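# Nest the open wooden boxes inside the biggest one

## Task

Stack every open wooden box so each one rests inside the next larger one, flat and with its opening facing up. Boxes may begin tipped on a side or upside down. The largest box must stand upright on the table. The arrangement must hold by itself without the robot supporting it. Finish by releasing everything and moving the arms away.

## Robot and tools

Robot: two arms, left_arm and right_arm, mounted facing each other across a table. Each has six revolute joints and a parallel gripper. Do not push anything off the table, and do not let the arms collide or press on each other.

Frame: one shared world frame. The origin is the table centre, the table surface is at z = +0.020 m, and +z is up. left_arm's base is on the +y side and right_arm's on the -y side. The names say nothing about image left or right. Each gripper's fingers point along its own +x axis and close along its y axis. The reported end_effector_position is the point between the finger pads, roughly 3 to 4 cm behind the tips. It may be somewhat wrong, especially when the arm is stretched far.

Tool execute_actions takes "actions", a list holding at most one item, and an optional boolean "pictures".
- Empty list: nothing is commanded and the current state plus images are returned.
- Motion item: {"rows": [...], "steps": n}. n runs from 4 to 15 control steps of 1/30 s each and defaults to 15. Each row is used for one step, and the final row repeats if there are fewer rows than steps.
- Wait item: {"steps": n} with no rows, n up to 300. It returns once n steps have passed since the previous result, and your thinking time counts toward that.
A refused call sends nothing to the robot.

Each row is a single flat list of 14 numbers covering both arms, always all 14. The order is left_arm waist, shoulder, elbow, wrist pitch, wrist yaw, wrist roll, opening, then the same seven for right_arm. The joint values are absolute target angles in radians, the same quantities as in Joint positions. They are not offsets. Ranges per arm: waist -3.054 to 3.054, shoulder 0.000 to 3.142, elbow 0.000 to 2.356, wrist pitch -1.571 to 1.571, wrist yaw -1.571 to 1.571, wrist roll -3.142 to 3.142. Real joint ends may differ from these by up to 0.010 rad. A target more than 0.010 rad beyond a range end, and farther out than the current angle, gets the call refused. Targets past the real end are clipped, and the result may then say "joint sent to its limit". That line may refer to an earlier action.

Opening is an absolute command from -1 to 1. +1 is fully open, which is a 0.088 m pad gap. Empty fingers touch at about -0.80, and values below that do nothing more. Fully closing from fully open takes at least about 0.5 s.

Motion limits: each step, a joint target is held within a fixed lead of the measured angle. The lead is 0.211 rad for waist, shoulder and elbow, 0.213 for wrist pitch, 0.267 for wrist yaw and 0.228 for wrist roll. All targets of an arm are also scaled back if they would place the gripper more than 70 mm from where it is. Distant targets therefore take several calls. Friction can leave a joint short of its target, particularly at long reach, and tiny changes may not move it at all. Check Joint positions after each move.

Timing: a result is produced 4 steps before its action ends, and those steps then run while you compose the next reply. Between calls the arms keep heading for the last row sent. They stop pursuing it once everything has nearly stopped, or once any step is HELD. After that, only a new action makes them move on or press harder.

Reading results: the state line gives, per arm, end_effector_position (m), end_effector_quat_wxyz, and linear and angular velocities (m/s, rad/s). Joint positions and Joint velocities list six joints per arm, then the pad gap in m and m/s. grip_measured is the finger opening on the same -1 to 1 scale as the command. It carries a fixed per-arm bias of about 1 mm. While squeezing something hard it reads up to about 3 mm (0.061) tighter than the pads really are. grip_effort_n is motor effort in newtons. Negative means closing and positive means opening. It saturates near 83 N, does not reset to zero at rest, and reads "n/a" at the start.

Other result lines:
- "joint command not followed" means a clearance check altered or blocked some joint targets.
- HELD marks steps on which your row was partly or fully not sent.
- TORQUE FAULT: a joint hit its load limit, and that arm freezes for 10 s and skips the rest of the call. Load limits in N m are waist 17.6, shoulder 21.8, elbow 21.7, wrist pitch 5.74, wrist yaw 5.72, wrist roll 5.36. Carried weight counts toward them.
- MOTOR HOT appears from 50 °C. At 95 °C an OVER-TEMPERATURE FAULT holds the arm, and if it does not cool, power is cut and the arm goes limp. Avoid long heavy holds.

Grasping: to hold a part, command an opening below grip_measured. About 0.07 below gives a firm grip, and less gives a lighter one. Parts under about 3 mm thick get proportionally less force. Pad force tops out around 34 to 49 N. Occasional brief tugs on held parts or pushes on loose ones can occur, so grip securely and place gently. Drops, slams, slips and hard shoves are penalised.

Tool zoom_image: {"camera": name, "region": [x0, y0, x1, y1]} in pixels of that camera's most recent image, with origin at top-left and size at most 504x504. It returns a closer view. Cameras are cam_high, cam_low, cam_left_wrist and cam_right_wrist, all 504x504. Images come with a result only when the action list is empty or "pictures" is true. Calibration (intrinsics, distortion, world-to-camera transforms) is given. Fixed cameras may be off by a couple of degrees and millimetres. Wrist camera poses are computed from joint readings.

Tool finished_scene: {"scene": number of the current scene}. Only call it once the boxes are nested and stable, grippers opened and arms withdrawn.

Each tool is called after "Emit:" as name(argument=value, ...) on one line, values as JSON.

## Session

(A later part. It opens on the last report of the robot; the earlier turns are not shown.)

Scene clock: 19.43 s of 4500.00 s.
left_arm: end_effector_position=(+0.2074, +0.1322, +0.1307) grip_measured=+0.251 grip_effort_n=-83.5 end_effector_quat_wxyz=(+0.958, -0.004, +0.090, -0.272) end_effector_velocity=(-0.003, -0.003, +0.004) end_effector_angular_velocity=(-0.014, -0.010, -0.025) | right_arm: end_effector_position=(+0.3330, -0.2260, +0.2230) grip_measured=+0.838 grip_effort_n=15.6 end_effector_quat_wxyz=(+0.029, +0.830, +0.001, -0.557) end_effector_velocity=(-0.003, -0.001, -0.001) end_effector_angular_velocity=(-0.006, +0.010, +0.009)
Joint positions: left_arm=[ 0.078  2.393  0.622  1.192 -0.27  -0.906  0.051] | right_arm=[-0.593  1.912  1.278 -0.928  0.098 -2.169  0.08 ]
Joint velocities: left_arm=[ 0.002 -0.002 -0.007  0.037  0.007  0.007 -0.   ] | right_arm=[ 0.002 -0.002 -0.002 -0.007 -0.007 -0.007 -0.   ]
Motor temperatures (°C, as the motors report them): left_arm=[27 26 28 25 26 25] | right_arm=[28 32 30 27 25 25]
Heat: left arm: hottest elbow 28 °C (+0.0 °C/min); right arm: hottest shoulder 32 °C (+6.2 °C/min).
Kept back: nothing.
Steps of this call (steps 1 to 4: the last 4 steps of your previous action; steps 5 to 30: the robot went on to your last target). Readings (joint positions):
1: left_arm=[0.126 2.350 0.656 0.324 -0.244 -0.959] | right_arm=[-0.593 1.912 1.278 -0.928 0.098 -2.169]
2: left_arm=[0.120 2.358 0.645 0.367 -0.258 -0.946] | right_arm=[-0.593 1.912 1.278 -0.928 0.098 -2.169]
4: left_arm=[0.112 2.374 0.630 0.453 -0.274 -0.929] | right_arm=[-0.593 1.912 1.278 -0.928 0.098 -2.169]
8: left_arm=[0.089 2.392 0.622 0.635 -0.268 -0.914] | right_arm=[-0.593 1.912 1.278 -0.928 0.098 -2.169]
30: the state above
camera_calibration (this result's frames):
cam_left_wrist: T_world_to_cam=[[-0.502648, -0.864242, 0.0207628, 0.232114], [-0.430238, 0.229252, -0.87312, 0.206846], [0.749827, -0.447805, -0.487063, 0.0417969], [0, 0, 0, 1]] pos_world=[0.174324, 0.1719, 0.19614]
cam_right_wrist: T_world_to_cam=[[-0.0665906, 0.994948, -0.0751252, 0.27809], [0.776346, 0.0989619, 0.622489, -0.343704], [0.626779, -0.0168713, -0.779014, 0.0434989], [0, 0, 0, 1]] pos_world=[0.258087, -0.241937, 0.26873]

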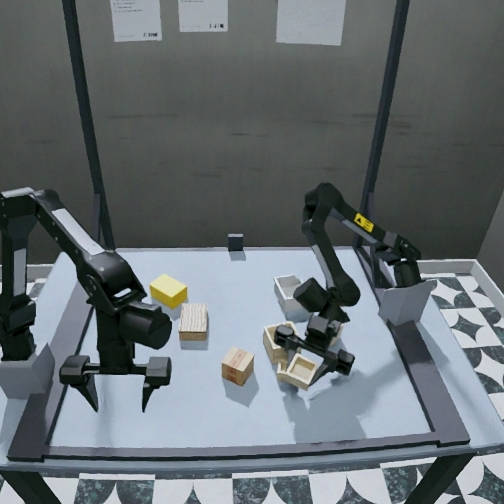

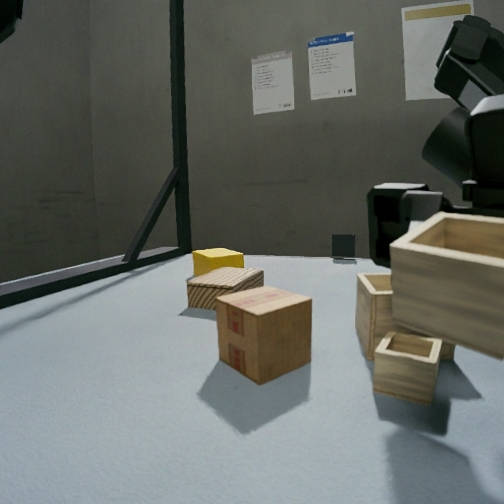

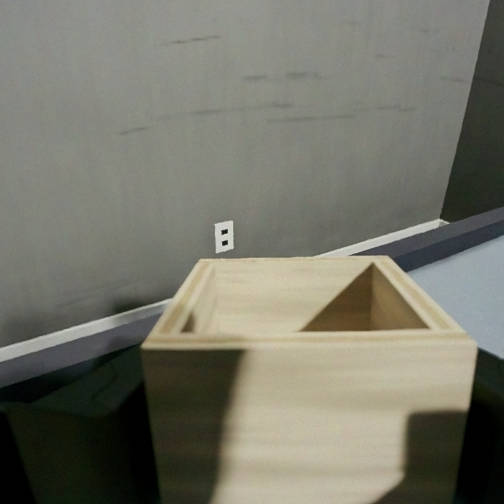

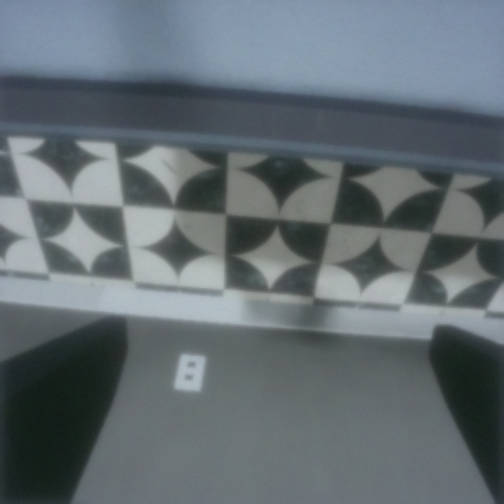

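Emit:
execute_actions(actions=[{"rows":[[0.079,2.46,0.61,1.3,-0.2755,-0.903,0.2,-0.593,1.912,1.278,-0.928,0.098,-2.169,0.84],[0.079,2.46,0.61,1.3,-0.2755,-0.903,0.2,-0.593,1.912,1.278,-0.928,0.098,-2.169,0.84],[0.079,2.46,0.61,1.3,-0.2755,-0.903,0.2,-0.593,1.912,1.278,-0.928,0.098,-2.169,0.84],[0.079,2.53,0.6,1.36,-0.2755,-0.903,0.2,-0.593,1.912,1.278,-0.928,0.098,-2.169,0.84],[0.079,2.53,0.6,1.36,-0.2755,-0.903,0.2,-0.593,1.912,1.278,-0.928,0.098,-2.169,0.84],[0.079,2.53,0.6,1.36,-0.2755,-0.903,0.2,-0.593,1.912,1.278,-0.928,0.098,-2.169,0.84],[0.079,2.6,0.59,1.41,-0.2755,-0.903,0.2,-0.593,1.912,1.278,-0.928,0.098,-2.169,0.84]],"steps":15}])

Emit:
execute_actions(actions=[{"steps":10}], pictures=true)

Scene clock: 20.47 s of 4500.00 s.
left_arm: end_effector_position=(+0.2200, +0.1622, +0.1033) grip_measured=+0.251 grip_effort_n=-83.5 end_effector_quat_wxyz=(+0.959, +0.000, +0.094, -0.267) end_effector_velocity=(+0.024, +0.105, -0.079) end_effector_angular_velocity=(+0.157, +0.081, +0.162) | right_arm: end_effector_position=(+0.3330, -0.2260, +0.2230) grip_measured=+0.838 grip_effort_n=15.6 end_effector_quat_wxyz=(+0.029, +0.830, +0.001, -0.557) end_effector_velocity=(+0.001, +0.001, +0.001) end_effector_angular_velocity=(-0.007, -0.009, +0.023)
Joint positions: left_arm=[ 0.078  2.564  0.596  1.374 -0.27  -0.906  0.051] | right_arm=[-0.593  1.912  1.278 -0.928  0.098 -2.169  0.08 ]
Joint velocities: left_arm=[-0.007  0.335 -0.105  0.198 -0.007 -0.007 -0.   ] | right_arm=[ 0.002 -0.002 -0.002  0.007  0.007 -0.022 -0.   ]
Motor temperatures (°C, as the motors report them): left_arm=[28 26 28 25 26 25] | right_arm=[28 32 30 27 25 25]
Heat: left arm: hottest waist 28 °C (+0.0 °C/min); right arm: hottest shoulder 32 °C (+5.9 °C/min).
Steps of this call (steps 1 to 15: the robot went on to your last target; steps 16 to 20: nothing new was sent; steps 21 to 31: the first 11 steps of this action). Readings (joint positions):
21: left_arm=[0.078 2.398 0.621 1.208 -0.270 -0.906] | right_arm=[-0.593 1.912 1.278 -0.928 0.098 -2.169]
22: left_arm=[0.078 2.408 0.620 1.236 -0.270 -0.906] | right_arm=[-0.593 1.912 1.278 -0.928 0.098 -2.169]
24: left_arm=[0.078 2.432 0.618 1.267 -0.270 -0.906] | right_arm=[-0.593 1.912 1.278 -0.928 0.098 -2.169]
28: left_arm=[0.078 2.513 0.606 1.347 -0.270 -0.906] | right_arm=[-0.593 1.912 1.278 -0.928 0.098 -2.169]
31: the state above

Scene clock: 20.80 s of 4500.00 s.
left_arm: end_effector_position=(+0.2212, +0.1665, +0.0999) grip_measured=+0.251 grip_effort_n=-83.5 end_effector_quat_wxyz=(+0.959, +0.000, +0.094, -0.267) end_effector_velocity=(+0.002, +0.008, -0.006) end_effector_angular_velocity=(-0.004, +0.014, +0.022) | right_arm: end_effector_position=(+0.3330, -0.2260, +0.2230) grip_measured=+0.838 grip_effort_n=15.1 end_effector_quat_wxyz=(+0.029, +0.830, +0.001, -0.557) end_effector_velocity=(+0.002, -0.004, +0.001) end_effector_angular_velocity=(-0.010, -0.002, -0.003)
Joint positions: left_arm=[ 0.078  2.589  0.592  1.405 -0.27  -0.906  0.051] | right_arm=[-0.593  1.912  1.278 -0.928  0.098 -2.169  0.08 ]
Joint velocities: left_arm=[-0.002  0.022 -0.007  0.007 -0.007 -0.022 -0.   ] | right_arm=[-0.007 -0.002 -0.002 -0.007  0.007 -0.007 -0.   ]
Motor temperatures (°C, as the motors report them): left_arm=[28 26 28 25 26 25] | right_arm=[28 32 30 27 25 25]
Heat: left arm: hottest waist 28 °C (+0.0 °C/min); right arm: hottest shoulder 32 °C (+5.8 °C/min).
Kept back: nothing.
Steps of this call (steps 1 to 4: the last 4 steps of your previous action; steps 5 to 10: the robot went on to your last target). Readings (joint positions):
1: left_arm=[0.078 2.573 0.593 1.381 -0.270 -0.906] | right_arm=[-0.593 1.912 1.278 -0.928 0.098 -2.169]
2: left_arm=[0.078 2.579 0.592 1.388 -0.270 -0.906] | right_arm=[-0.593 1.912 1.278 -0.928 0.098 -2.169]
4: left_arm=[0.078 2.584 0.592 1.397 -0.270 -0.906] | right_arm=[-0.593 1.912 1.278 -0.928 0.098 -2.169]
8: left_arm=[0.078 2.587 0.592 1.404 -0.270 -0.906] | right_arm=[-0.593 1.912 1.278 -0.928 0.098 -2.169]
10: the state above
camera_calibration (this result's frames):
cam_left_wrist: T_world_to_cam=[[-0.494029, -0.869326, 0.0144096, 0.268878], [-0.436338, 0.233564, -0.86894, 0.178204], [0.752027, -0.435569, -0.494707, 0.030098], [0, 0, 0, 1]] pos_world=[0.187957, 0.205231, 0.165864]
cam_right_wrist: T_world_to_cam=[[-0.0665906, 0.994948, -0.0751252, 0.27809], [0.776346, 0.0989619, 0.622489, -0.343704], [0.626779, -0.0168713, -0.779014, 0.0434989], [0, 0, 0, 1]] pos_world=[0.258087, -0.241937, 0.26873]

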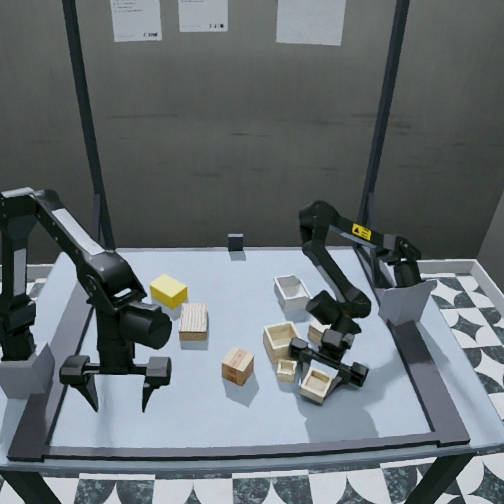

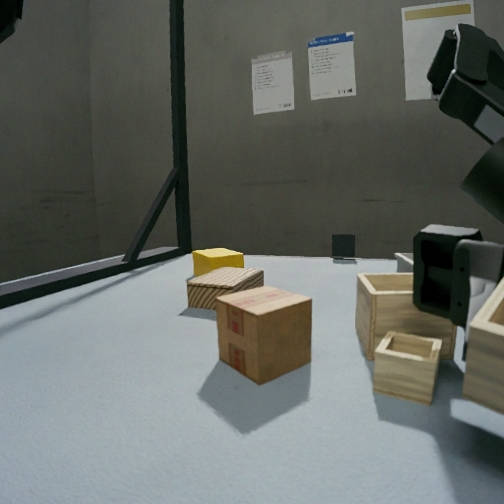

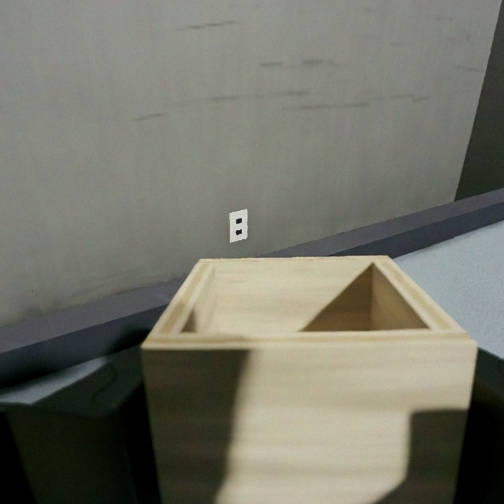

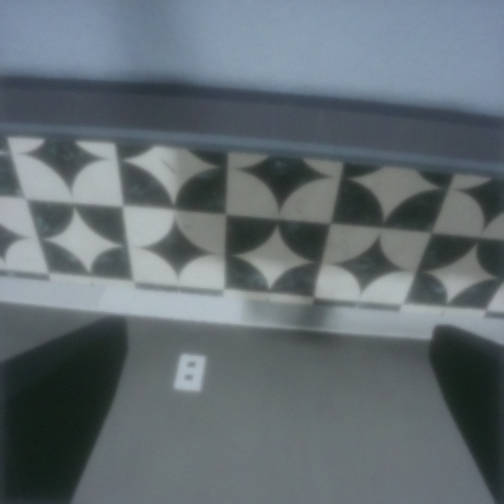

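Emit:
execute_actions(actions=[{"rows":[[0.079,2.65,0.585,1.43,-0.2755,-0.903,0.2,-0.593,1.912,1.278,-0.928,0.098,-2.169,0.84],[0.079,2.65,0.585,1.43,-0.2755,-0.903,0.2,-0.593,1.912,1.278,-0.928,0.098,-2.169,0.84],[0.079,2.65,0.585,1.43,-0.2755,-0.903,0.2,-0.593,1.912,1.278,-0.928,0.098,-2.169,0.84],[0.079,2.65,0.585,1.43,-0.2755,-0.903,0.2,-0.593,1.912,1.278,-0.928,0.098,-2.169,0.84],[0.079,2.7,0.58,1.445,-0.2755,-0.903,0.2,-0.593,1.912,1.278,-0.928,0.098,-2.169,0.84],[0.079,2.7,0.58,1.445,-0.2755,-0.903,0.2,-0.593,1.912,1.278,-0.928,0.098,-2.169,0.84],[0.079,2.7,0.58,1.445,-0.2755,-0.903,0.2,-0.593,1.912,1.278,-0.928,0.098,-2.169,0.84],[0.079,2.7,0.58,1.445,-0.2755,-0.903,0.2,-0.593,1.912,1.278,-0.928,0.098,-2.169,0.84],[0.079,2.735,0.575,1.448,-0.2755,-0.903,0.2,-0.593,1.912,1.278,-0.928,0.098,-2.169,0.84]],"steps":15}])

Emit:
execute_actions(actions=[{"steps":10}], pictures=true)

Scene clock: 21.43 s of 4500.00 s.
left_arm: end_effector_position=(+0.2308, +0.1979, +0.0746) grip_measured=+0.251 grip_effort_n=-83.5 end_effector_quat_wxyz=(+0.964, +0.020, +0.115, -0.238) end_effector_velocity=(+0.022, +0.088, -0.069) end_effector_angular_velocity=(+0.168, +0.108, +0.183) | right_arm: end_effector_position=(+0.3330, -0.2260, +0.2230) grip_measured=+0.838 grip_effort_n=15.1 end_effector_quat_wxyz=(+0.029, +0.830, +0.001, -0.557) end_effector_velocity=(+0.002, -0.000, +0.001) end_effector_angular_velocity=(+0.000, -0.010, +0.005)
Joint positions: left_arm=[ 0.078  2.698  0.581  1.44  -0.27  -0.906  0.051] | right_arm=[-0.593  1.912  1.278 -0.928  0.098 -2.169  0.08 ]
Joint velocities: left_arm=[-0.002  0.256 -0.027  0.007  0.007 -0.022 -0.   ] | right_arm=[-0.002 -0.002 -0.002  0.007  0.007 -0.007 -0.   ]
Motor temperatures (°C, as the motors report them): left_arm=[28 26 28 25 26 25] | right_arm=[28 32 30 27 25 25]
Heat: left arm: hottest waist 28 °C (+0.0 °C/min); right arm: hottest shoulder 32 °C (+5.6 °C/min).
Steps of this call (steps 1 to 8: the robot went on to your last target; steps 9 to 19: the first 11 steps of this action). Readings (joint positions):
9: left_arm=[0.078 2.595 0.592 1.410 -0.270 -0.906] | right_arm=[-0.593 1.912 1.278 -0.928 0.098 -2.169]
10: left_arm=[0.078 2.603 0.592 1.419 -0.270 -0.906] | right_arm=[-0.593 1.912 1.278 -0.928 0.098 -2.169]
12: left_arm=[0.078 2.619 0.590 1.420 -0.270 -0.906] | right_arm=[-0.593 1.912 1.278 -0.928 0.098 -2.169]
16: left_arm=[0.078 2.666 0.586 1.432 -0.270 -0.906] | right_arm=[-0.593 1.912 1.278 -0.928 0.098 -2.169]
19: the state above

Scene clock: 21.77 s of 4500.00 s.
left_arm: end_effector_position=(+0.2327, +0.2071, +0.0681) grip_measured=+0.251 grip_effort_n=-83.5 end_effector_quat_wxyz=(+0.966, +0.027, +0.121, -0.228) end_effector_velocity=(-0.000, +0.004, -0.004) end_effector_angular_velocity=(-0.005, +0.021, +0.011) | right_arm: end_effector_position=(+0.3330, -0.2260, +0.2230) grip_measured=+0.838 grip_effort_n=14.7 end_effector_quat_wxyz=(+0.029, +0.830, +0.001, -0.557) end_effector_velocity=(-0.003, -0.001, -0.001) end_effector_angular_velocity=(+0.003, +0.023, +0.006)
Joint positions: left_arm=[ 0.078  2.724  0.577  1.445 -0.27  -0.906  0.051] | right_arm=[-0.593  1.912  1.278 -0.928  0.098 -2.169  0.08 ]
Joint velocities: left_arm=[-0.002  0.007 -0.002 -0.007  0.007 -0.022 -0.   ] | right_arm=[-0.002 -0.002 -0.002 -0.007 -0.022 -0.007  0.   ]
Motor temperatures (°C, as the motors report them): left_arm=[28 26 28 25 26 25] | right_arm=[28 32 30 27 25 25]
Heat: left arm: hottest waist 28 °C (+0.0 °C/min); right arm: hottest shoulder 32 °C (+5.5 °C/min).
Kept back: nothing.
Steps of this call (steps 1 to 4: the last 4 steps of your previous action; steps 5 to 10: the robot went on to your last target). Readings (joint positions):
1: left_arm=[0.078 2.706 0.580 1.440 -0.270 -0.906] | right_arm=[-0.593 1.912 1.278 -0.928 0.098 -2.169]
2: left_arm=[0.078 2.713 0.579 1.440 -0.270 -0.906] | right_arm=[-0.593 1.912 1.278 -0.928 0.098 -2.169]
4: left_arm=[0.078 2.720 0.577 1.442 -0.270 -0.906] | right_arm=[-0.593 1.912 1.278 -0.928 0.098 -2.169]
8: left_arm=[0.078 2.724 0.577 1.445 -0.270 -0.906] | right_arm=[-0.593 1.912 1.278 -0.928 0.098 -2.169]
10: the state above
camera_calibration (this result's frames):
cam_left_wrist: T_world_to_cam=[[-0.429136, -0.902615, -0.0336003, 0.305384], [-0.486027, 0.262111, -0.833712, 0.149331], [0.761328, -0.341445, -0.551177, 0.0055732], [0, 0, 0, 1]] pos_world=[0.199387, 0.238406, 0.137832]
cam_right_wrist: T_world_to_cam=[[-0.0665906, 0.994948, -0.0751252, 0.27809], [0.776346, 0.0989619, 0.622489, -0.343704], [0.626779, -0.0168713, -0.779014, 0.0434989], [0, 0, 0, 1]] pos_world=[0.258087, -0.241937, 0.26873]

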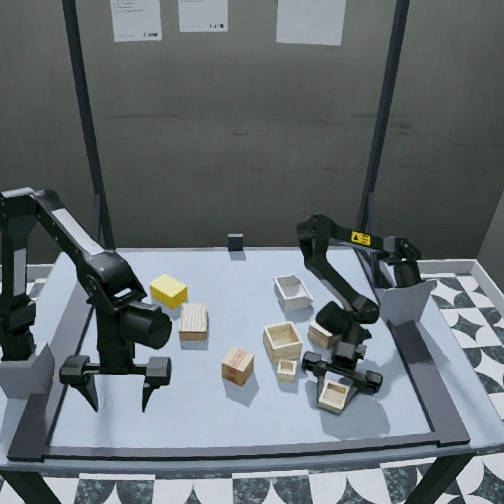

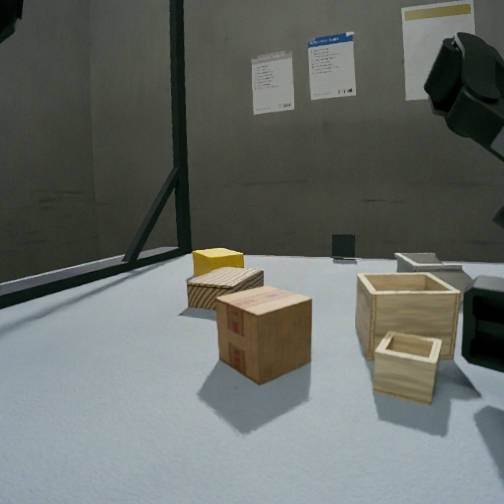

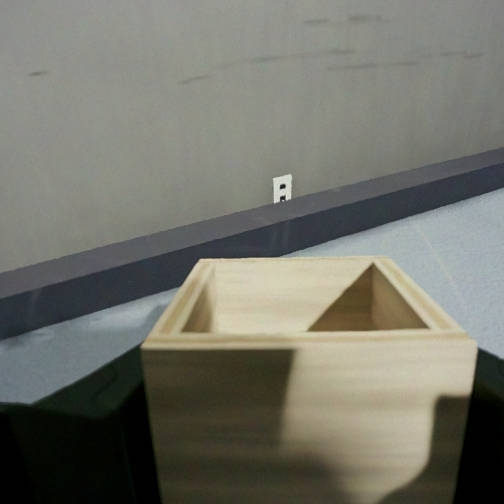

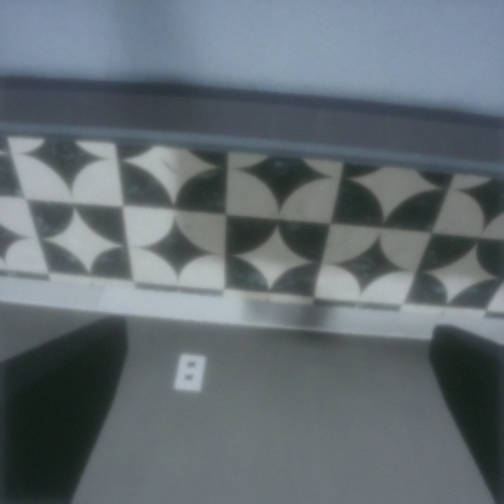

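Emit:
execute_actions(actions=[{"rows":[[0.079,2.775,0.57,1.46,-0.2755,-0.903,0.2,-0.593,1.912,1.278,-0.928,0.098,-2.169,0.84]],"steps":15}])

Emit:
execute_actions(actions=[{"rows":[[0.079,2.775,0.57,1.46,-0.2755,-0.903,0.45,-0.593,1.912,1.278,-0.928,0.098,-2.169,0.84],[0.079,2.775,0.57,1.46,-0.2755,-0.903,0.45,-0.593,1.912,1.278,-0.928,0.098,-2.169,0.84],[0.079,2.775,0.57,1.46,-0.2755,-0.903,0.45,-0.593,1.912,1.278,-0.928,0.098,-2.169,0.84],[0.079,2.775,0.57,1.46,-0.2755,-0.903,0.45,-0.593,1.912,1.278,-0.928,0.098,-2.169,0.84],[0.079,2.775,0.57,1.46,-0.2755,-0.903,0.75,-0.593,1.912,1.278,-0.928,0.098,-2.169,0.84]],"steps":15}], pictures=true)

Scene clock: 22.33 s of 4500.00 s.
left_arm: end_effector_position=(+0.2350, +0.2202, +0.0592) grip_measured=+0.251 grip_effort_n=-83.5 end_effector_quat_wxyz=(+0.967, +0.035, +0.129, -0.216) end_effector_velocity=(-0.001, +0.003, -0.000) end_effector_angular_velocity=(+0.002, +0.002, +0.013) | right_arm: end_effector_position=(+0.3330, -0.2260, +0.2230) grip_measured=+0.838 grip_effort_n=15.1 end_effector_quat_wxyz=(+0.029, +0.830, +0.001, -0.557) end_effector_velocity=(-0.003, -0.000, +0.000) end_effector_angular_velocity=(+0.012, +0.020, -0.006)
Joint positions: left_arm=[ 0.078  2.765  0.571  1.457 -0.27  -0.906  0.051] | right_arm=[-0.593  1.912  1.278 -0.928  0.098 -2.169  0.08 ]
Joint velocities: left_arm=[-0.002 -0.002 -0.007 -0.007 -0.007 -0.007 -0.   ] | right_arm=[-0.002 -0.007 -0.002 -0.007 -0.022  0.007 -0.   ]
Motor temperatures (°C, as the motors report them): left_arm=[28 26 28 26 26 25] | right_arm=[28 32 30 27 25 25]
Heat: left arm: hottest waist 28 °C (+0.0 °C/min); right arm: hottest shoulder 32 °C (+5.4 °C/min).
Steps of this call (steps 1 to 6: the robot went on to your last target; steps 7 to 17: the first 11 steps of this action). Readings (joint positions):
7: left_arm=[0.078 2.729 0.577 1.447 -0.270 -0.906] | right_arm=[-0.593 1.912 1.278 -0.928 0.098 -2.169]
8: left_arm=[0.078 2.736 0.577 1.454 -0.270 -0.906] | right_arm=[-0.593 1.912 1.278 -0.928 0.098 -2.169]
10: left_arm=[0.078 2.749 0.575 1.454 -0.270 -0.906] | right_arm=[-0.593 1.912 1.278 -0.928 0.098 -2.169]
14: left_arm=[0.078 2.764 0.571 1.455 -0.270 -0.906] | right_arm=[-0.593 1.912 1.278 -0.928 0.098 -2.169]
17: the state above

Scene clock: 22.83 s of 4500.00 s.
left_arm: end_effector_position=(+0.2352, +0.2206, +0.0591) grip_measured=+0.682 grip_effort_n=15.6 end_effector_quat_wxyz=(+0.967, +0.035, +0.129, -0.216) end_effector_velocity=(-0.001, -0.001, +0.002) end_effector_angular_velocity=(-0.024, +0.001, +0.003) | right_arm: end_effector_position=(+0.3330, -0.2260, +0.2230) grip_measured=+0.838 grip_effort_n=14.7 end_effector_quat_wxyz=(+0.029, +0.830, +0.001, -0.557) end_effector_velocity=(-0.003, -0.002, -0.002) end_effector_angular_velocity=(-0.007, +0.026, +0.019)
Joint positions: left_arm=[ 0.078  2.766  0.571  1.458 -0.271 -0.906  0.072] | right_arm=[-0.593  1.912  1.278 -0.928  0.098 -2.169  0.08 ]
Joint velocities: left_arm=[-0.002 -0.002 -0.002  0.007 -0.007 -0.022  0.025] | right_arm=[-0.002 -0.002 -0.007 -0.007 -0.022 -0.022 -0.   ]
Motor temperatures (°C, as the motors report them): left_arm=[28 26 28 26 26 25] | right_arm=[28 32 30 27 25 25]
Heat: left arm: hottest waist 28 °C (+0.0 °C/min); right arm: hottest shoulder 32 °C (+5.3 °C/min).
Steps of this call (steps 1 to 4: the last 4 steps of your previous action; steps 5 to 15: the first 11 steps of this action). Readings (joint positions):
5: left_arm=[0.078 2.766 0.571 1.457 -0.270 -0.906] | right_arm=[-0.593 1.912 1.278 -0.928 0.098 -2.169]
6: left_arm=[0.078 2.766 0.571 1.457 -0.270 -0.906] | right_arm=[-0.593 1.912 1.278 -0.928 0.098 -2.169]
8: left_arm=[0.078 2.766 0.571 1.458 -0.271 -0.906] | right_arm=[-0.593 1.912 1.278 -0.928 0.098 -2.169]
12: left_arm=[0.078 2.766 0.571 1.458 -0.271 -0.906] | right_arm=[-0.593 1.912 1.278 -0.928 0.098 -2.169]
15: the state above
camera_calibration (this result's frames):
cam_left_wrist: T_world_to_cam=[[-0.408403, -0.911459, -0.0494968, 0.31628], [-0.500897, 0.269112, -0.822606, 0.140846], [0.763092, -0.311162, -0.566453, -0.00290076], [0, 0, 0, 1]] pos_world=[0.201932, 0.24947, 0.129872]
cam_right_wrist: T_world_to_cam=[[-0.0665906, 0.994948, -0.0751252, 0.27809], [0.776346, 0.0989619, 0.622489, -0.343704], [0.626779, -0.0168713, -0.779014, 0.0434989], [0, 0, 0, 1]] pos_world=[0.258087, -0.241937, 0.26873]

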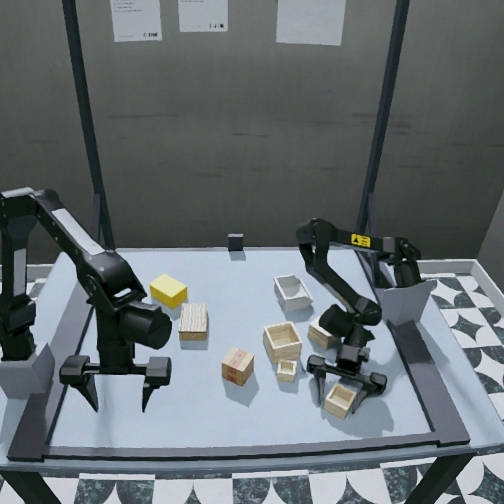

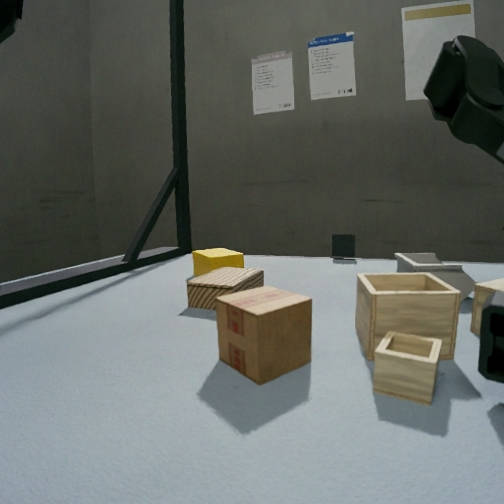

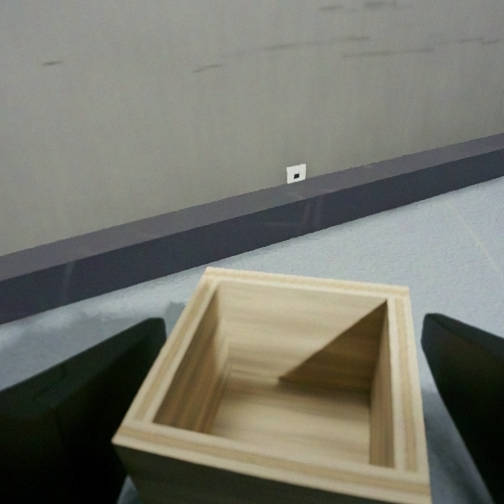

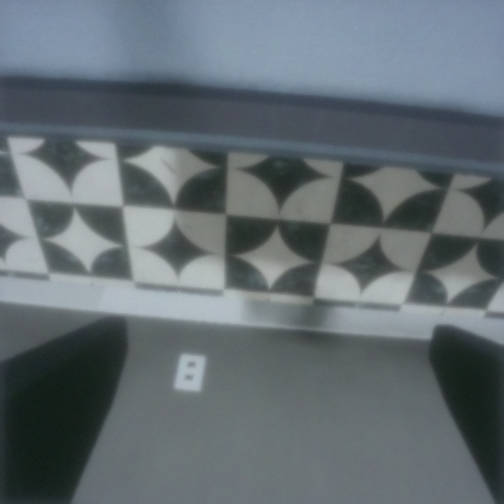

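Emit:
execute_actions(actions=[{"rows":[[0.079,2.6,0.59,1.4,-0.2755,-0.903,1,-0.593,1.912,1.278,-0.928,0.098,-2.169,0.84],[0.079,2.6,0.59,1.4,-0.2755,-0.903,1,-0.593,1.912,1.278,-0.928,0.098,-2.169,0.84],[0.079,2.6,0.59,1.4,-0.2755,-0.903,1,-0.593,1.912,1.278,-0.928,0.098,-2.169,0.84],[0.079,2.6,0.59,1.4,-0.2755,-0.903,1,-0.593,1.912,1.278,-0.928,0.098,-2.169,0.84],[0.079,2.6,0.59,1.4,-0.2755,-0.903,1,-0.593,1.912,1.278,-0.928,0.098,-2.169,0.84],[0.079,2.3,0.62,1.2,-0.2755,-0.903,1,-0.593,1.912,1.278,-0.928,0.098,-2.169,0.84]],"steps":15}])

Emit:
execute_actions(actions=[{"rows":[[0.2,2.0,0.75,0.6,0.1,-1.2,1,-0.593,1.912,1.278,-0.928,0.098,-2.169,0.84]],"steps":15}])

Emit:
execute_actions(actions=[{"rows":[[0.348,1.825,0.854,-0.9,0.68,-1.44,1,-0.593,1.912,1.278,-0.928,0.098,-2.169,0.84]],"steps":15}])

Emit:
execute_actions(actions=[{"steps":30}], pictures=true)

Scene clock: 24.93 s of 4500.00 s.
left_arm: end_effector_position=(+0.2095, +0.1398, +0.1254) grip_measured=+0.991 grip_effort_n=15.6 end_effector_quat_wxyz=(+0.958, -0.005, +0.088, -0.273) end_effector_velocity=(-0.155, -0.309, +0.309) end_effector_angular_velocity=(-0.656, -0.341, -0.662) | right_arm: end_effector_position=(+0.3330, -0.2260, +0.2230) grip_measured=+0.838 grip_effort_n=14.7 end_effector_quat_wxyz=(+0.029, +0.830, +0.001, -0.557) end_effector_velocity=(-0.000, -0.008, -0.001) end_effector_angular_velocity=(-0.026, +0.008, -0.008)
Joint positions: left_arm=[ 0.078  2.432  0.607  1.251 -0.272 -0.906  0.088] | right_arm=[-0.593  1.912  1.278 -0.928  0.098 -2.169  0.08 ]
Joint velocities: left_arm=[-0.002 -1.131  0.12  -0.256 -0.007  0.007  0.006] | right_arm=[-0.007 -0.002 -0.007 -0.022  0.007 -0.007 -0.   ]
Motor temperatures (°C, as the motors report them): left_arm=[28 26 28 26 26 25] | right_arm=[28 33 30 27 25 25]
Heat: left arm: hottest waist 28 °C (+0.0 °C/min); right arm: hottest shoulder 33 °C (+7.2 °C/min).
Steps of this call (steps 1 to 4: the last 4 steps of your previous action; steps 5 to 15: the robot went on to your last target; steps 16 to 52: nothing new was sent; steps 53 to 63: the first 11 steps of this action). Readings (joint positions):
53: left_arm=[0.078 2.756 0.572 1.451 -0.271 -0.906] | right_arm=[-0.593 1.912 1.278 -0.928 0.098 -2.169]
54: left_arm=[0.078 2.735 0.572 1.426 -0.271 -0.906] | right_arm=[-0.593 1.912 1.278 -0.928 0.098 -2.169]
56: left_arm=[0.078 2.687 0.575 1.422 -0.272 -0.906] | right_arm=[-0.593 1.912 1.278 -0.928 0.098 -2.169]
60: left_arm=[0.078 2.553 0.598 1.305 -0.272 -0.906] | right_arm=[-0.593 1.912 1.278 -0.928 0.098 -2.169]
63: the state above

Scene clock: 25.43 s of 4500.00 s.
left_arm: end_effector_position=(+0.1635, +0.0598, +0.2125) grip_measured=+1.000 grip_effort_n=15.1 end_effector_quat_wxyz=(+0.904, -0.146, +0.213, -0.341) end_effector_velocity=(+0.010, +0.094, -0.098) end_effector_angular_velocity=(+0.500, +0.671, +0.553) | right_arm: end_effector_position=(+0.3330, -0.2260, +0.2230) grip_measured=+0.838 grip_effort_n=15.1 end_effector_quat_wxyz=(+0.029, +0.830, +0.001, -0.557) end_effector_velocity=(-0.003, -0.004, -0.001) end_effector_angular_velocity=(-0.016, +0.018, +0.000)
Joint positions: left_arm=[ 0.19   2.024  0.75   0.777  0.064 -1.173  0.088] | right_arm=[-0.593  1.912  1.278 -0.928  0.098 -2.169  0.08 ]
Joint velocities: left_arm=[ 0.032 -0.286  0.076 -1.311  0.212 -0.198  0.   ] | right_arm=[-0.002 -0.002 -0.002 -0.022 -0.007 -0.007 -0.   ]
Motor temperatures (°C, as the motors report them): left_arm=[28 26 28 26 26 25] | right_arm=[28 33 30 27 25 25]
Heat: left arm: hottest waist 28 °C (+0.0 °C/min); right arm: hottest shoulder 33 °C (+7.1 °C/min).
Steps of this call (steps 1 to 4: the last 4 steps of your previous action; steps 5 to 15: the first 11 steps of this action). Readings (joint positions):
5: left_arm=[0.082 2.316 0.630 1.202 -0.253 -0.923] | right_arm=[-0.593 1.912 1.278 -0.928 0.098 -2.169]
6: left_arm=[0.096 2.293 0.642 1.147 -0.202 -0.963] | right_arm=[-0.593 1.912 1.278 -0.928 0.098 -2.169]
8: left_arm=[0.131 2.237 0.672 1.074 -0.110 -1.041] | right_arm=[-0.593 1.912 1.278 -0.928 0.098 -2.169]
12: left_arm=[0.180 2.084 0.728 0.907 0.023 -1.142] | right_arm=[-0.593 1.912 1.278 -0.928 0.098 -2.169]
15: the state above

Scene clock: 25.93 s of 4500.00 s.
left_arm: end_effector_position=(+0.1172, +0.0803, +0.2225) grip_measured=+1.000 grip_effort_n=15.6 end_effector_quat_wxyz=(-0.800, +0.236, -0.489, +0.253) end_effector_velocity=(-0.075, +0.173, -0.210) end_effector_angular_velocity=(+0.725, +1.305, +0.547) | right_arm: end_effector_position=(+0.3330, -0.2260, +0.2230) grip_measured=+0.838 grip_effort_n=15.6 end_effector_quat_wxyz=(+0.029, +0.830, +0.001, -0.557) end_effector_velocity=(-0.001, -0.002, -0.002) end_effector_angular_velocity=(+0.006, +0.025, -0.013)
Joint positions: left_arm=[ 0.34   1.832  0.852  0.186  0.599 -1.42   0.088] | right_arm=[-0.593  1.912  1.278 -0.928  0.098 -2.169  0.08 ]
Joint velocities: left_arm=[-0.002 -0.002  0.002 -1.399  0.608 -0.125  0.   ] | right_arm=[-0.007  0.002 -0.002 -0.007 -0.022  0.007  0.   ]
Motor temperatures (°C, as the motors report them): left_arm=[28 26 28 26 26 25] | right_arm=[28 33 30 27 25 25]
Heat: left arm: hottest waist 28 °C (+0.0 °C/min); right arm: hottest shoulder 33 °C (+6.9 °C/min).
Steps of this call (steps 1 to 4: the last 4 steps of your previous action; steps 5 to 15: the first 11 steps of this action). Readings (joint positions):
5: left_arm=[0.198 2.007 0.752 0.624 0.113 -1.211] | right_arm=[-0.593 1.912 1.278 -0.928 0.098 -2.169]
6: left_arm=[0.215 1.988 0.761 0.576 0.168 -1.255] | right_arm=[-0.593 1.912 1.278 -0.928 0.098 -2.169]
8: left_arm=[0.266 1.937 0.787 0.492 0.273 -1.328] | right_arm=[-0.593 1.912 1.278 -0.928 0.098 -2.169]
12: left_arm=[0.336 1.847 0.845 0.325 0.494 -1.400] | right_arm=[-0.593 1.912 1.278 -0.928 0.098 -2.169]
15: the state above

Scene clock: 26.93 s of 4500.00 s.
left_arm: end_effector_position=(+0.0314, +0.2349, +0.1450) grip_measured=+1.000 grip_effort_n=15.1 end_effector_quat_wxyz=(-0.669, +0.234, -0.665, -0.236) end_effector_velocity=(-0.009, +0.010, -0.000) end_effector_angular_velocity=(+0.042, +0.032, +0.062) | right_arm: end_effector_position=(+0.3330, -0.2260, +0.2230) grip_measured=+0.838 grip_effort_n=14.7 end_effector_quat_wxyz=(+0.029, +0.830, +0.001, -0.557) end_effector_velocity=(-0.003, -0.001, -0.001) end_effector_angular_velocity=(+0.003, +0.023, +0.006)
Joint positions: left_arm=[ 0.344  1.832  0.852 -0.887  0.676 -1.438  0.088] | right_arm=[-0.593  1.912  1.278 -0.928  0.098 -2.169  0.08 ]
Joint velocities: left_arm=[-0.002 -0.002 -0.002 -0.066 -0.007 -0.022  0.   ] | right_arm=[-0.002 -0.002 -0.002 -0.007 -0.022 -0.007 -0.   ]
Motor temperatures (°C, as the motors report them): left_arm=[28 26 28 26 26 25] | right_arm=[28 33 30 27 25 25]
Heat: left arm: hottest waist 28 °C (+0.0 °C/min); right arm: hottest shoulder 33 °C (+6.7 °C/min).
Kept back: nothing.
Steps of this call (steps 1 to 4: the last 4 steps of your previous action; steps 5 to 30: the robot went on to your last target). Readings (joint positions):
1: left_arm=[0.340 1.832 0.852 0.138 0.617 -1.424] | right_arm=[-0.593 1.912 1.278 -0.928 0.098 -2.169]
2: left_arm=[0.340 1.832 0.852 0.089 0.630 -1.428] | right_arm=[-0.593 1.912 1.278 -0.928 0.098 -2.169]
4: left_arm=[0.340 1.832 0.852 -0.001 0.650 -1.432] | right_arm=[-0.593 1.912 1.278 -0.928 0.098 -2.169]
8: left_arm=[0.342 1.832 0.852 -0.185 0.667 -1.435] | right_arm=[-0.593 1.912 1.278 -0.928 0.098 -2.169]
30: the state above
camera_calibration (this result's frames):
cam_left_wrist: T_world_to_cam=[[0.602129, -0.797809, -0.0307011, 0.189224], [-0.748909, -0.577715, 0.324623, 0.145919], [-0.276723, -0.172472, -0.945345, 0.260726], [0, 0, 0, 1]] pos_world=[0.0674918, 0.280232, 0.204917]
cam_right_wrist: T_world_to_cam=[[-0.0665906, 0.994948, -0.0751252, 0.27809], [0.776346, 0.0989619, 0.622489, -0.343704], [0.626779, -0.0168713, -0.779014, 0.0434989], [0, 0, 0, 1]] pos_world=[0.258087, -0.241937, 0.26873]

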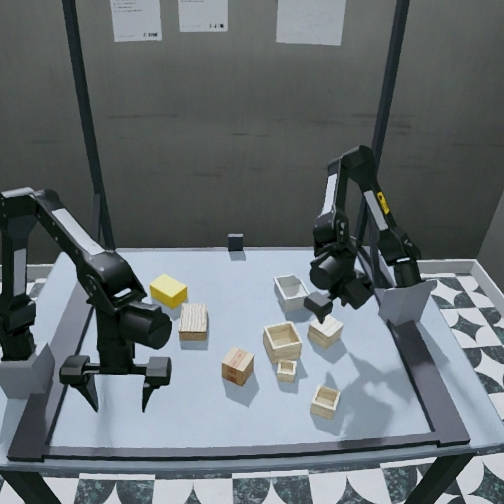

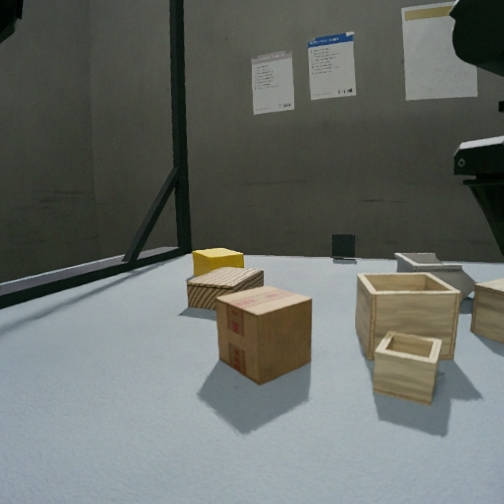

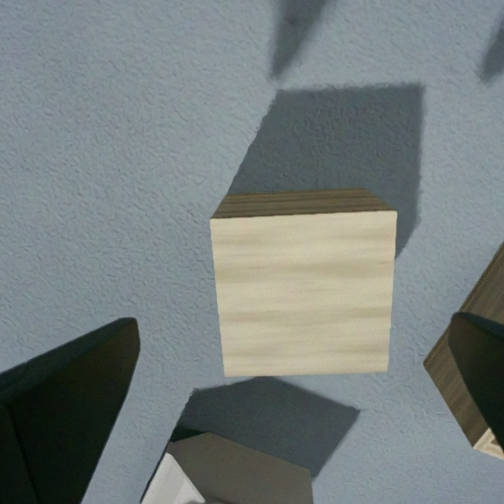

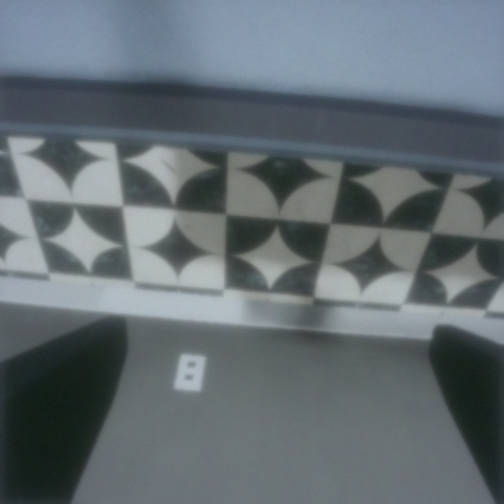

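Emit:
execute_actions(actions=[{"rows":[[0.27,1.87,0.8,-0.74,0.7,-1.54,1,-0.593,1.912,1.278,-0.928,0.098,-2.169,0.84],[0.27,1.87,0.8,-0.74,0.7,-1.54,1,-0.593,1.912,1.278,-0.928,0.098,-2.169,0.84],[0.27,1.87,0.8,-0.74,0.7,-1.54,1,-0.593,1.912,1.278,-0.928,0.098,-2.169,0.84],[0.27,1.87,0.8,-0.74,0.7,-1.54,1,-0.593,1.912,1.278,-0.928,0.098,-2.169,0.84],[0.19,1.92,0.74,-0.56,0.715,-1.64,1,-0.593,1.912,1.278,-0.928,0.098,-2.169,0.84],[0.19,1.92,0.74,-0.56,0.715,-1.64,1,-0.593,1.912,1.278,-0.928,0.098,-2.169,0.84],[0.19,1.92,0.74,-0.56,0.715,-1.64,1,-0.593,1.912,1.278,-0.928,0.098,-2.169,0.84],[0.19,1.92,0.74,-0.56,0.715,-1.64,1,-0.593,1.912,1.278,-0.928,0.098,-2.169,0.84],[0.11,1.985,0.677,-0.374,0.729,-1.745,1,-0.593,1.912,1.278,-0.928,0.098,-2.169,0.84]],"steps":15}])

Emit:
execute_actions(actions=[{"steps":12}], pictures=true)

Scene clock: 27.60 s of 4500.00 s.
left_arm: end_effector_position=(+0.0314, +0.2311, +0.0806) grip_measured=+1.000 grip_effort_n=15.1 end_effector_quat_wxyz=(-0.667, +0.236, -0.664, -0.239) end_effector_velocity=(-0.027, +0.049, -0.235) end_effector_angular_velocity=(+0.181, +0.122, +0.011) | right_arm: end_effector_position=(+0.3330, -0.2260, +0.2230) grip_measured=+0.838 grip_effort_n=15.1 end_effector_quat_wxyz=(+0.029, +0.830, +0.001, -0.557) end_effector_velocity=(-0.001, -0.002, -0.000) end_effector_angular_velocity=(-0.004, +0.010, +0.004)
Joint positions: left_arm=[ 0.17   1.931  0.729 -0.525  0.715 -1.667  0.088] | right_arm=[-0.593  1.912  1.278 -0.928  0.098 -2.169  0.08 ]
Joint velocities: left_arm=[-0.613  0.476 -0.408  1.121  0.095 -0.623  0.   ] | right_arm=[-0.002 -0.002 -0.002 -0.007 -0.007 -0.007 -0.   ]
Motor temperatures (°C, as the motors report them): left_arm=[28 26 28 26 26 25] | right_arm=[28 33 30 27 25 25]
Heat: left arm: hottest waist 28 °C (+0.0 °C/min); right arm: hottest shoulder 33 °C (+6.5 °C/min).
Steps of this call (steps 1 to 9: the robot went on to your last target; steps 10 to 20: the first 11 steps of this action). Readings (joint positions):
10: left_arm=[0.341 1.832 0.848 -0.884 0.677 -1.451] | right_arm=[-0.593 1.912 1.278 -0.928 0.098 -2.169]
11: left_arm=[0.330 1.834 0.839 -0.845 0.682 -1.472] | right_arm=[-0.593 1.912 1.278 -0.928 0.098 -2.169]
13: left_arm=[0.302 1.846 0.827 -0.800 0.689 -1.499] | right_arm=[-0.593 1.912 1.278 -0.928 0.098 -2.169]
17: left_arm=[0.229 1.889 0.777 -0.652 0.703 -1.586] | right_arm=[-0.593 1.912 1.278 -0.928 0.098 -2.169]
20: the state above

Scene clock: 28.00 s of 4500.00 s.
left_arm: end_effector_position=(+0.0310, +0.2336, +0.0584) grip_measured=+1.000 grip_effort_n=15.1 end_effector_quat_wxyz=(-0.667, +0.236, -0.665, -0.237) end_effector_velocity=(-0.007, +0.009, -0.003) end_effector_angular_velocity=(+0.018, +0.035, +0.048) | right_arm: end_effector_position=(+0.3330, -0.2260, +0.2230) grip_measured=+0.838 grip_effort_n=14.7 end_effector_quat_wxyz=(+0.029, +0.830, +0.001, -0.557) end_effector_velocity=(-0.001, -0.004, +0.001) end_effector_angular_velocity=(-0.020, +0.003, -0.001)
Joint positions: left_arm=[ 0.113  1.975  0.683 -0.382  0.725 -1.739  0.088] | right_arm=[-0.593  1.912  1.278 -0.928  0.098 -2.169  0.08 ]
Joint velocities: left_arm=[-0.002  0.002 -0.017 -0.022  0.022 -0.022  0.   ] | right_arm=[-0.002 -0.002  0.002 -0.022  0.007 -0.007 -0.   ]
Motor temperatures (°C, as the motors report them): left_arm=[28 26 28 26 26 25] | right_arm=[28 33 30 27 25 25]
Heat: left arm: hottest waist 28 °C (+0.0 °C/min); right arm: hottest shoulder 33 °C (+6.4 °C/min).
Kept back: nothing.
Steps of this call (steps 1 to 4: the last 4 steps of your previous action; steps 5 to 12: the robot went on to your last target). Readings (joint positions):
1: left_arm=[0.151 1.946 0.716 -0.490 0.717 -1.685] | right_arm=[-0.593 1.912 1.278 -0.928 0.098 -2.169]
2: left_arm=[0.138 1.956 0.705 -0.465 0.719 -1.699] | right_arm=[-0.593 1.912 1.278 -0.928 0.098 -2.169]
4: left_arm=[0.123 1.967 0.692 -0.428 0.721 -1.717] | right_arm=[-0.593 1.912 1.278 -0.928 0.098 -2.169]
8: left_arm=[0.116 1.972 0.686 -0.392 0.724 -1.733] | right_arm=[-0.593 1.912 1.278 -0.928 0.098 -2.169]
12: the state above
camera_calibration (this result's frames):
cam_left_wrist: T_world_to_cam=[[0.60537, -0.795418, -0.0289441, 0.185002], [-0.746286, -0.57987, 0.326815, 0.173242], [-0.276739, -0.176244, -0.944645, 0.179329], [0, 0, 0, 1]] pos_world=[0.0669208, 0.279217, 0.118138]
cam_right_wrist: T_world_to_cam=[[-0.0665906, 0.994948, -0.0751252, 0.27809], [0.776346, 0.0989619, 0.622489, -0.343704], [0.626779, -0.0168713, -0.779014, 0.0434989], [0, 0, 0, 1]] pos_world=[0.258087, -0.241937, 0.26873]

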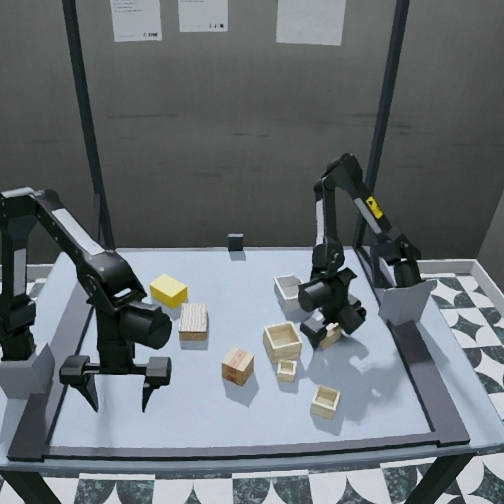

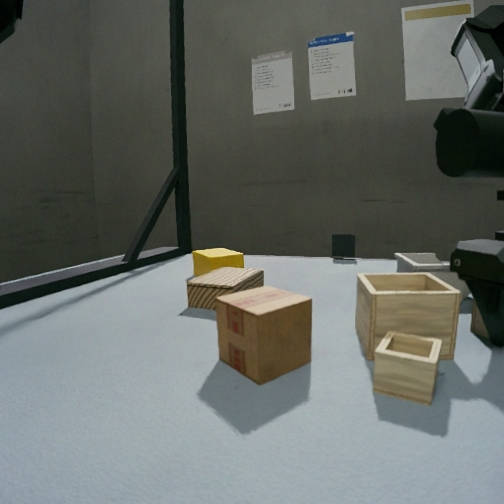

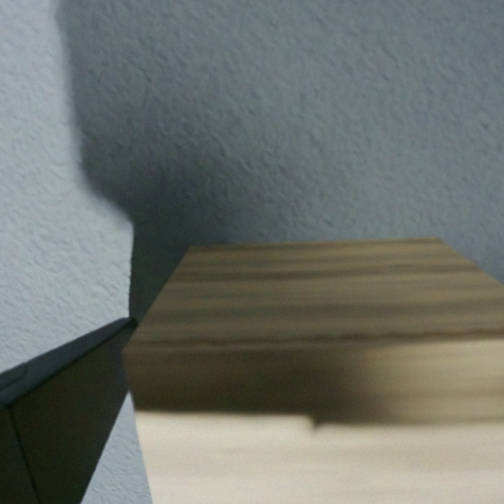

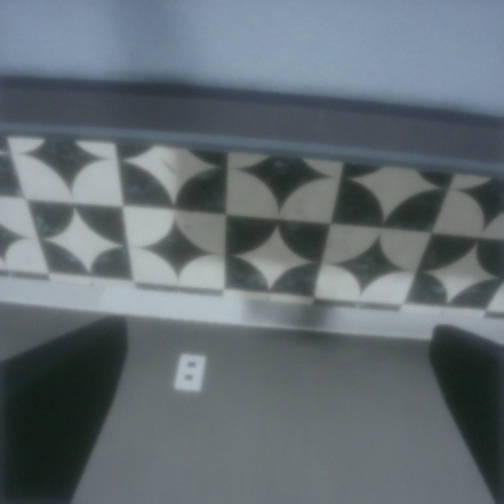

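Emit:
execute_actions(actions=[{"rows":[[0.11,1.985,0.677,-0.374,0.729,-1.745,0.75,-0.593,1.912,1.278,-0.928,0.098,-2.169,0.84],[0.11,1.985,0.677,-0.374,0.729,-1.745,0.75,-0.593,1.912,1.278,-0.928,0.098,-2.169,0.84],[0.11,1.985,0.677,-0.374,0.729,-1.745,0.75,-0.593,1.912,1.278,-0.928,0.098,-2.169,0.84],[0.11,1.985,0.677,-0.374,0.729,-1.745,0.75,-0.593,1.912,1.278,-0.928,0.098,-2.169,0.84],[0.11,1.985,0.677,-0.374,0.729,-1.745,0.62,-0.593,1.912,1.278,-0.928,0.098,-2.169,0.84],[0.11,1.985,0.677,-0.374,0.729,-1.745,0.62,-0.593,1.912,1.278,-0.928,0.098,-2.169,0.84],[0.11,1.985,0.677,-0.374,0.729,-1.745,0.62,-0.593,1.912,1.278,-0.928,0.098,-2.169,0.84],[0.11,1.985,0.677,-0.374,0.729,-1.745,0.62,-0.593,1.912,1.278,-0.928,0.098,-2.169,0.84],[0.11,1.985,0.677,-0.374,0.729,-1.745,0.47,-0.593,1.912,1.278,-0.928,0.098,-2.169,0.84]],"steps":15}])

Emit:
execute_actions(actions=[{"steps":8}])

Scene clock: 28.67 s of 4500.00 s.
left_arm: end_effector_position=(+0.0313, +0.2330, +0.0581) grip_measured=+0.587 grip_effort_n=-19.3 end_effector_quat_wxyz=(-0.668, +0.237, -0.666, -0.235) end_effector_velocity=(-0.000, +0.007, -0.001) end_effector_angular_velocity=(+0.030, -0.009, +0.023) | right_arm: end_effector_position=(+0.3330, -0.2260, +0.2230) grip_measured=+0.838 grip_effort_n=15.1 end_effector_quat_wxyz=(+0.029, +0.830, +0.001, -0.557) end_effector_velocity=(-0.000, -0.002, +0.002) end_effector_angular_velocity=(+0.001, +0.008, +0.000)
Joint positions: left_arm=[ 0.113  1.976  0.681 -0.374  0.725 -1.742  0.068] | right_arm=[-0.593  1.912  1.278 -0.928  0.098 -2.169  0.08 ]
Joint velocities: left_arm=[-0.002 -0.002 -0.007 -0.022 -0.022 -0.007 -0.045] | right_arm=[-0.007 -0.007 -0.002 -0.007 -0.007 -0.007 -0.   ]
Motor temperatures (°C, as the motors report them): left_arm=[28 26 28 26 26 25] | right_arm=[28 33 31 27 25 25]
Heat: left arm: hottest waist 28 °C (+0.0 °C/min); right arm: hottest shoulder 33 °C (+6.3 °C/min).
Steps of this call (steps 1 to 9: the robot went on to your last target; steps 10 to 20: the first 11 steps of this action). Readings (joint positions):
10: left_arm=[0.113 1.975 0.681 -0.377 0.725 -1.742] | right_arm=[-0.593 1.912 1.278 -0.928 0.098 -2.169]
11: left_arm=[0.113 1.975 0.681 -0.374 0.725 -1.742] | right_arm=[-0.593 1.912 1.278 -0.928 0.098 -2.169]
13: left_arm=[0.113 1.976 0.681 -0.374 0.725 -1.742] | right_arm=[-0.593 1.912 1.278 -0.928 0.098 -2.169]
17: left_arm=[0.113 1.976 0.681 -0.374 0.725 -1.742] | right_arm=[-0.593 1.912 1.278 -0.928 0.098 -2.169]
20: the state above

Scene clock: 28.93 s of 4500.00 s.
left_arm: end_effector_position=(+0.0314, +0.2331, +0.0582) grip_measured=+0.496 grip_effort_n=-83.5 end_effector_quat_wxyz=(-0.667, +0.238, -0.665, -0.236) end_effector_velocity=(+0.002, +0.004, -0.001) end_effector_angular_velocity=(+0.020, -0.014, +0.028) | right_arm: end_effector_position=(+0.3330, -0.2260, +0.2230) grip_measured=+0.838 grip_effort_n=15.1 end_effector_quat_wxyz=(+0.029, +0.830, +0.001, -0.557) end_effector_velocity=(-0.000, +0.001, +0.002) end_effector_angular_velocity=(+0.012, +0.000, +0.009)
Joint positions: left_arm=[ 0.114  1.976  0.681 -0.374  0.725 -1.743  0.063] | right_arm=[-0.593  1.912  1.278 -0.928  0.098 -2.169  0.08 ]
Joint velocities: left_arm=[-0.002  0.002 -0.002 -0.007 -0.022 -0.022 -0.003] | right_arm=[-0.002 -0.007 -0.002  0.007 -0.007 -0.007 -0.   ]
Motor temperatures (°C, as the motors report them): left_arm=[28 26 28 26 26 25] | right_arm=[28 33 31 27 25 25]
Heat: left arm: hottest waist 28 °C (+0.0 °C/min); right arm: hottest shoulder 33 °C (+6.2 °C/min).
Kept back: nothing.
Steps of this call (steps 1 to 4: the last 4 steps of your previous action; steps 5 to 8: the robot went on to your last target). Readings (joint positions):
1: left_arm=[0.113 1.976 0.681 -0.374 0.725 -1.742] | right_arm=[-0.593 1.912 1.278 -0.928 0.098 -2.169]
2: left_arm=[0.113 1.976 0.681 -0.374 0.725 -1.742] | right_arm=[-0.593 1.912 1.278 -0.928 0.098 -2.169]
4: left_arm=[0.113 1.976 0.681 -0.374 0.725 -1.743] | right_arm=[-0.593 1.912 1.278 -0.928 0.098 -2.169]
8: the state above


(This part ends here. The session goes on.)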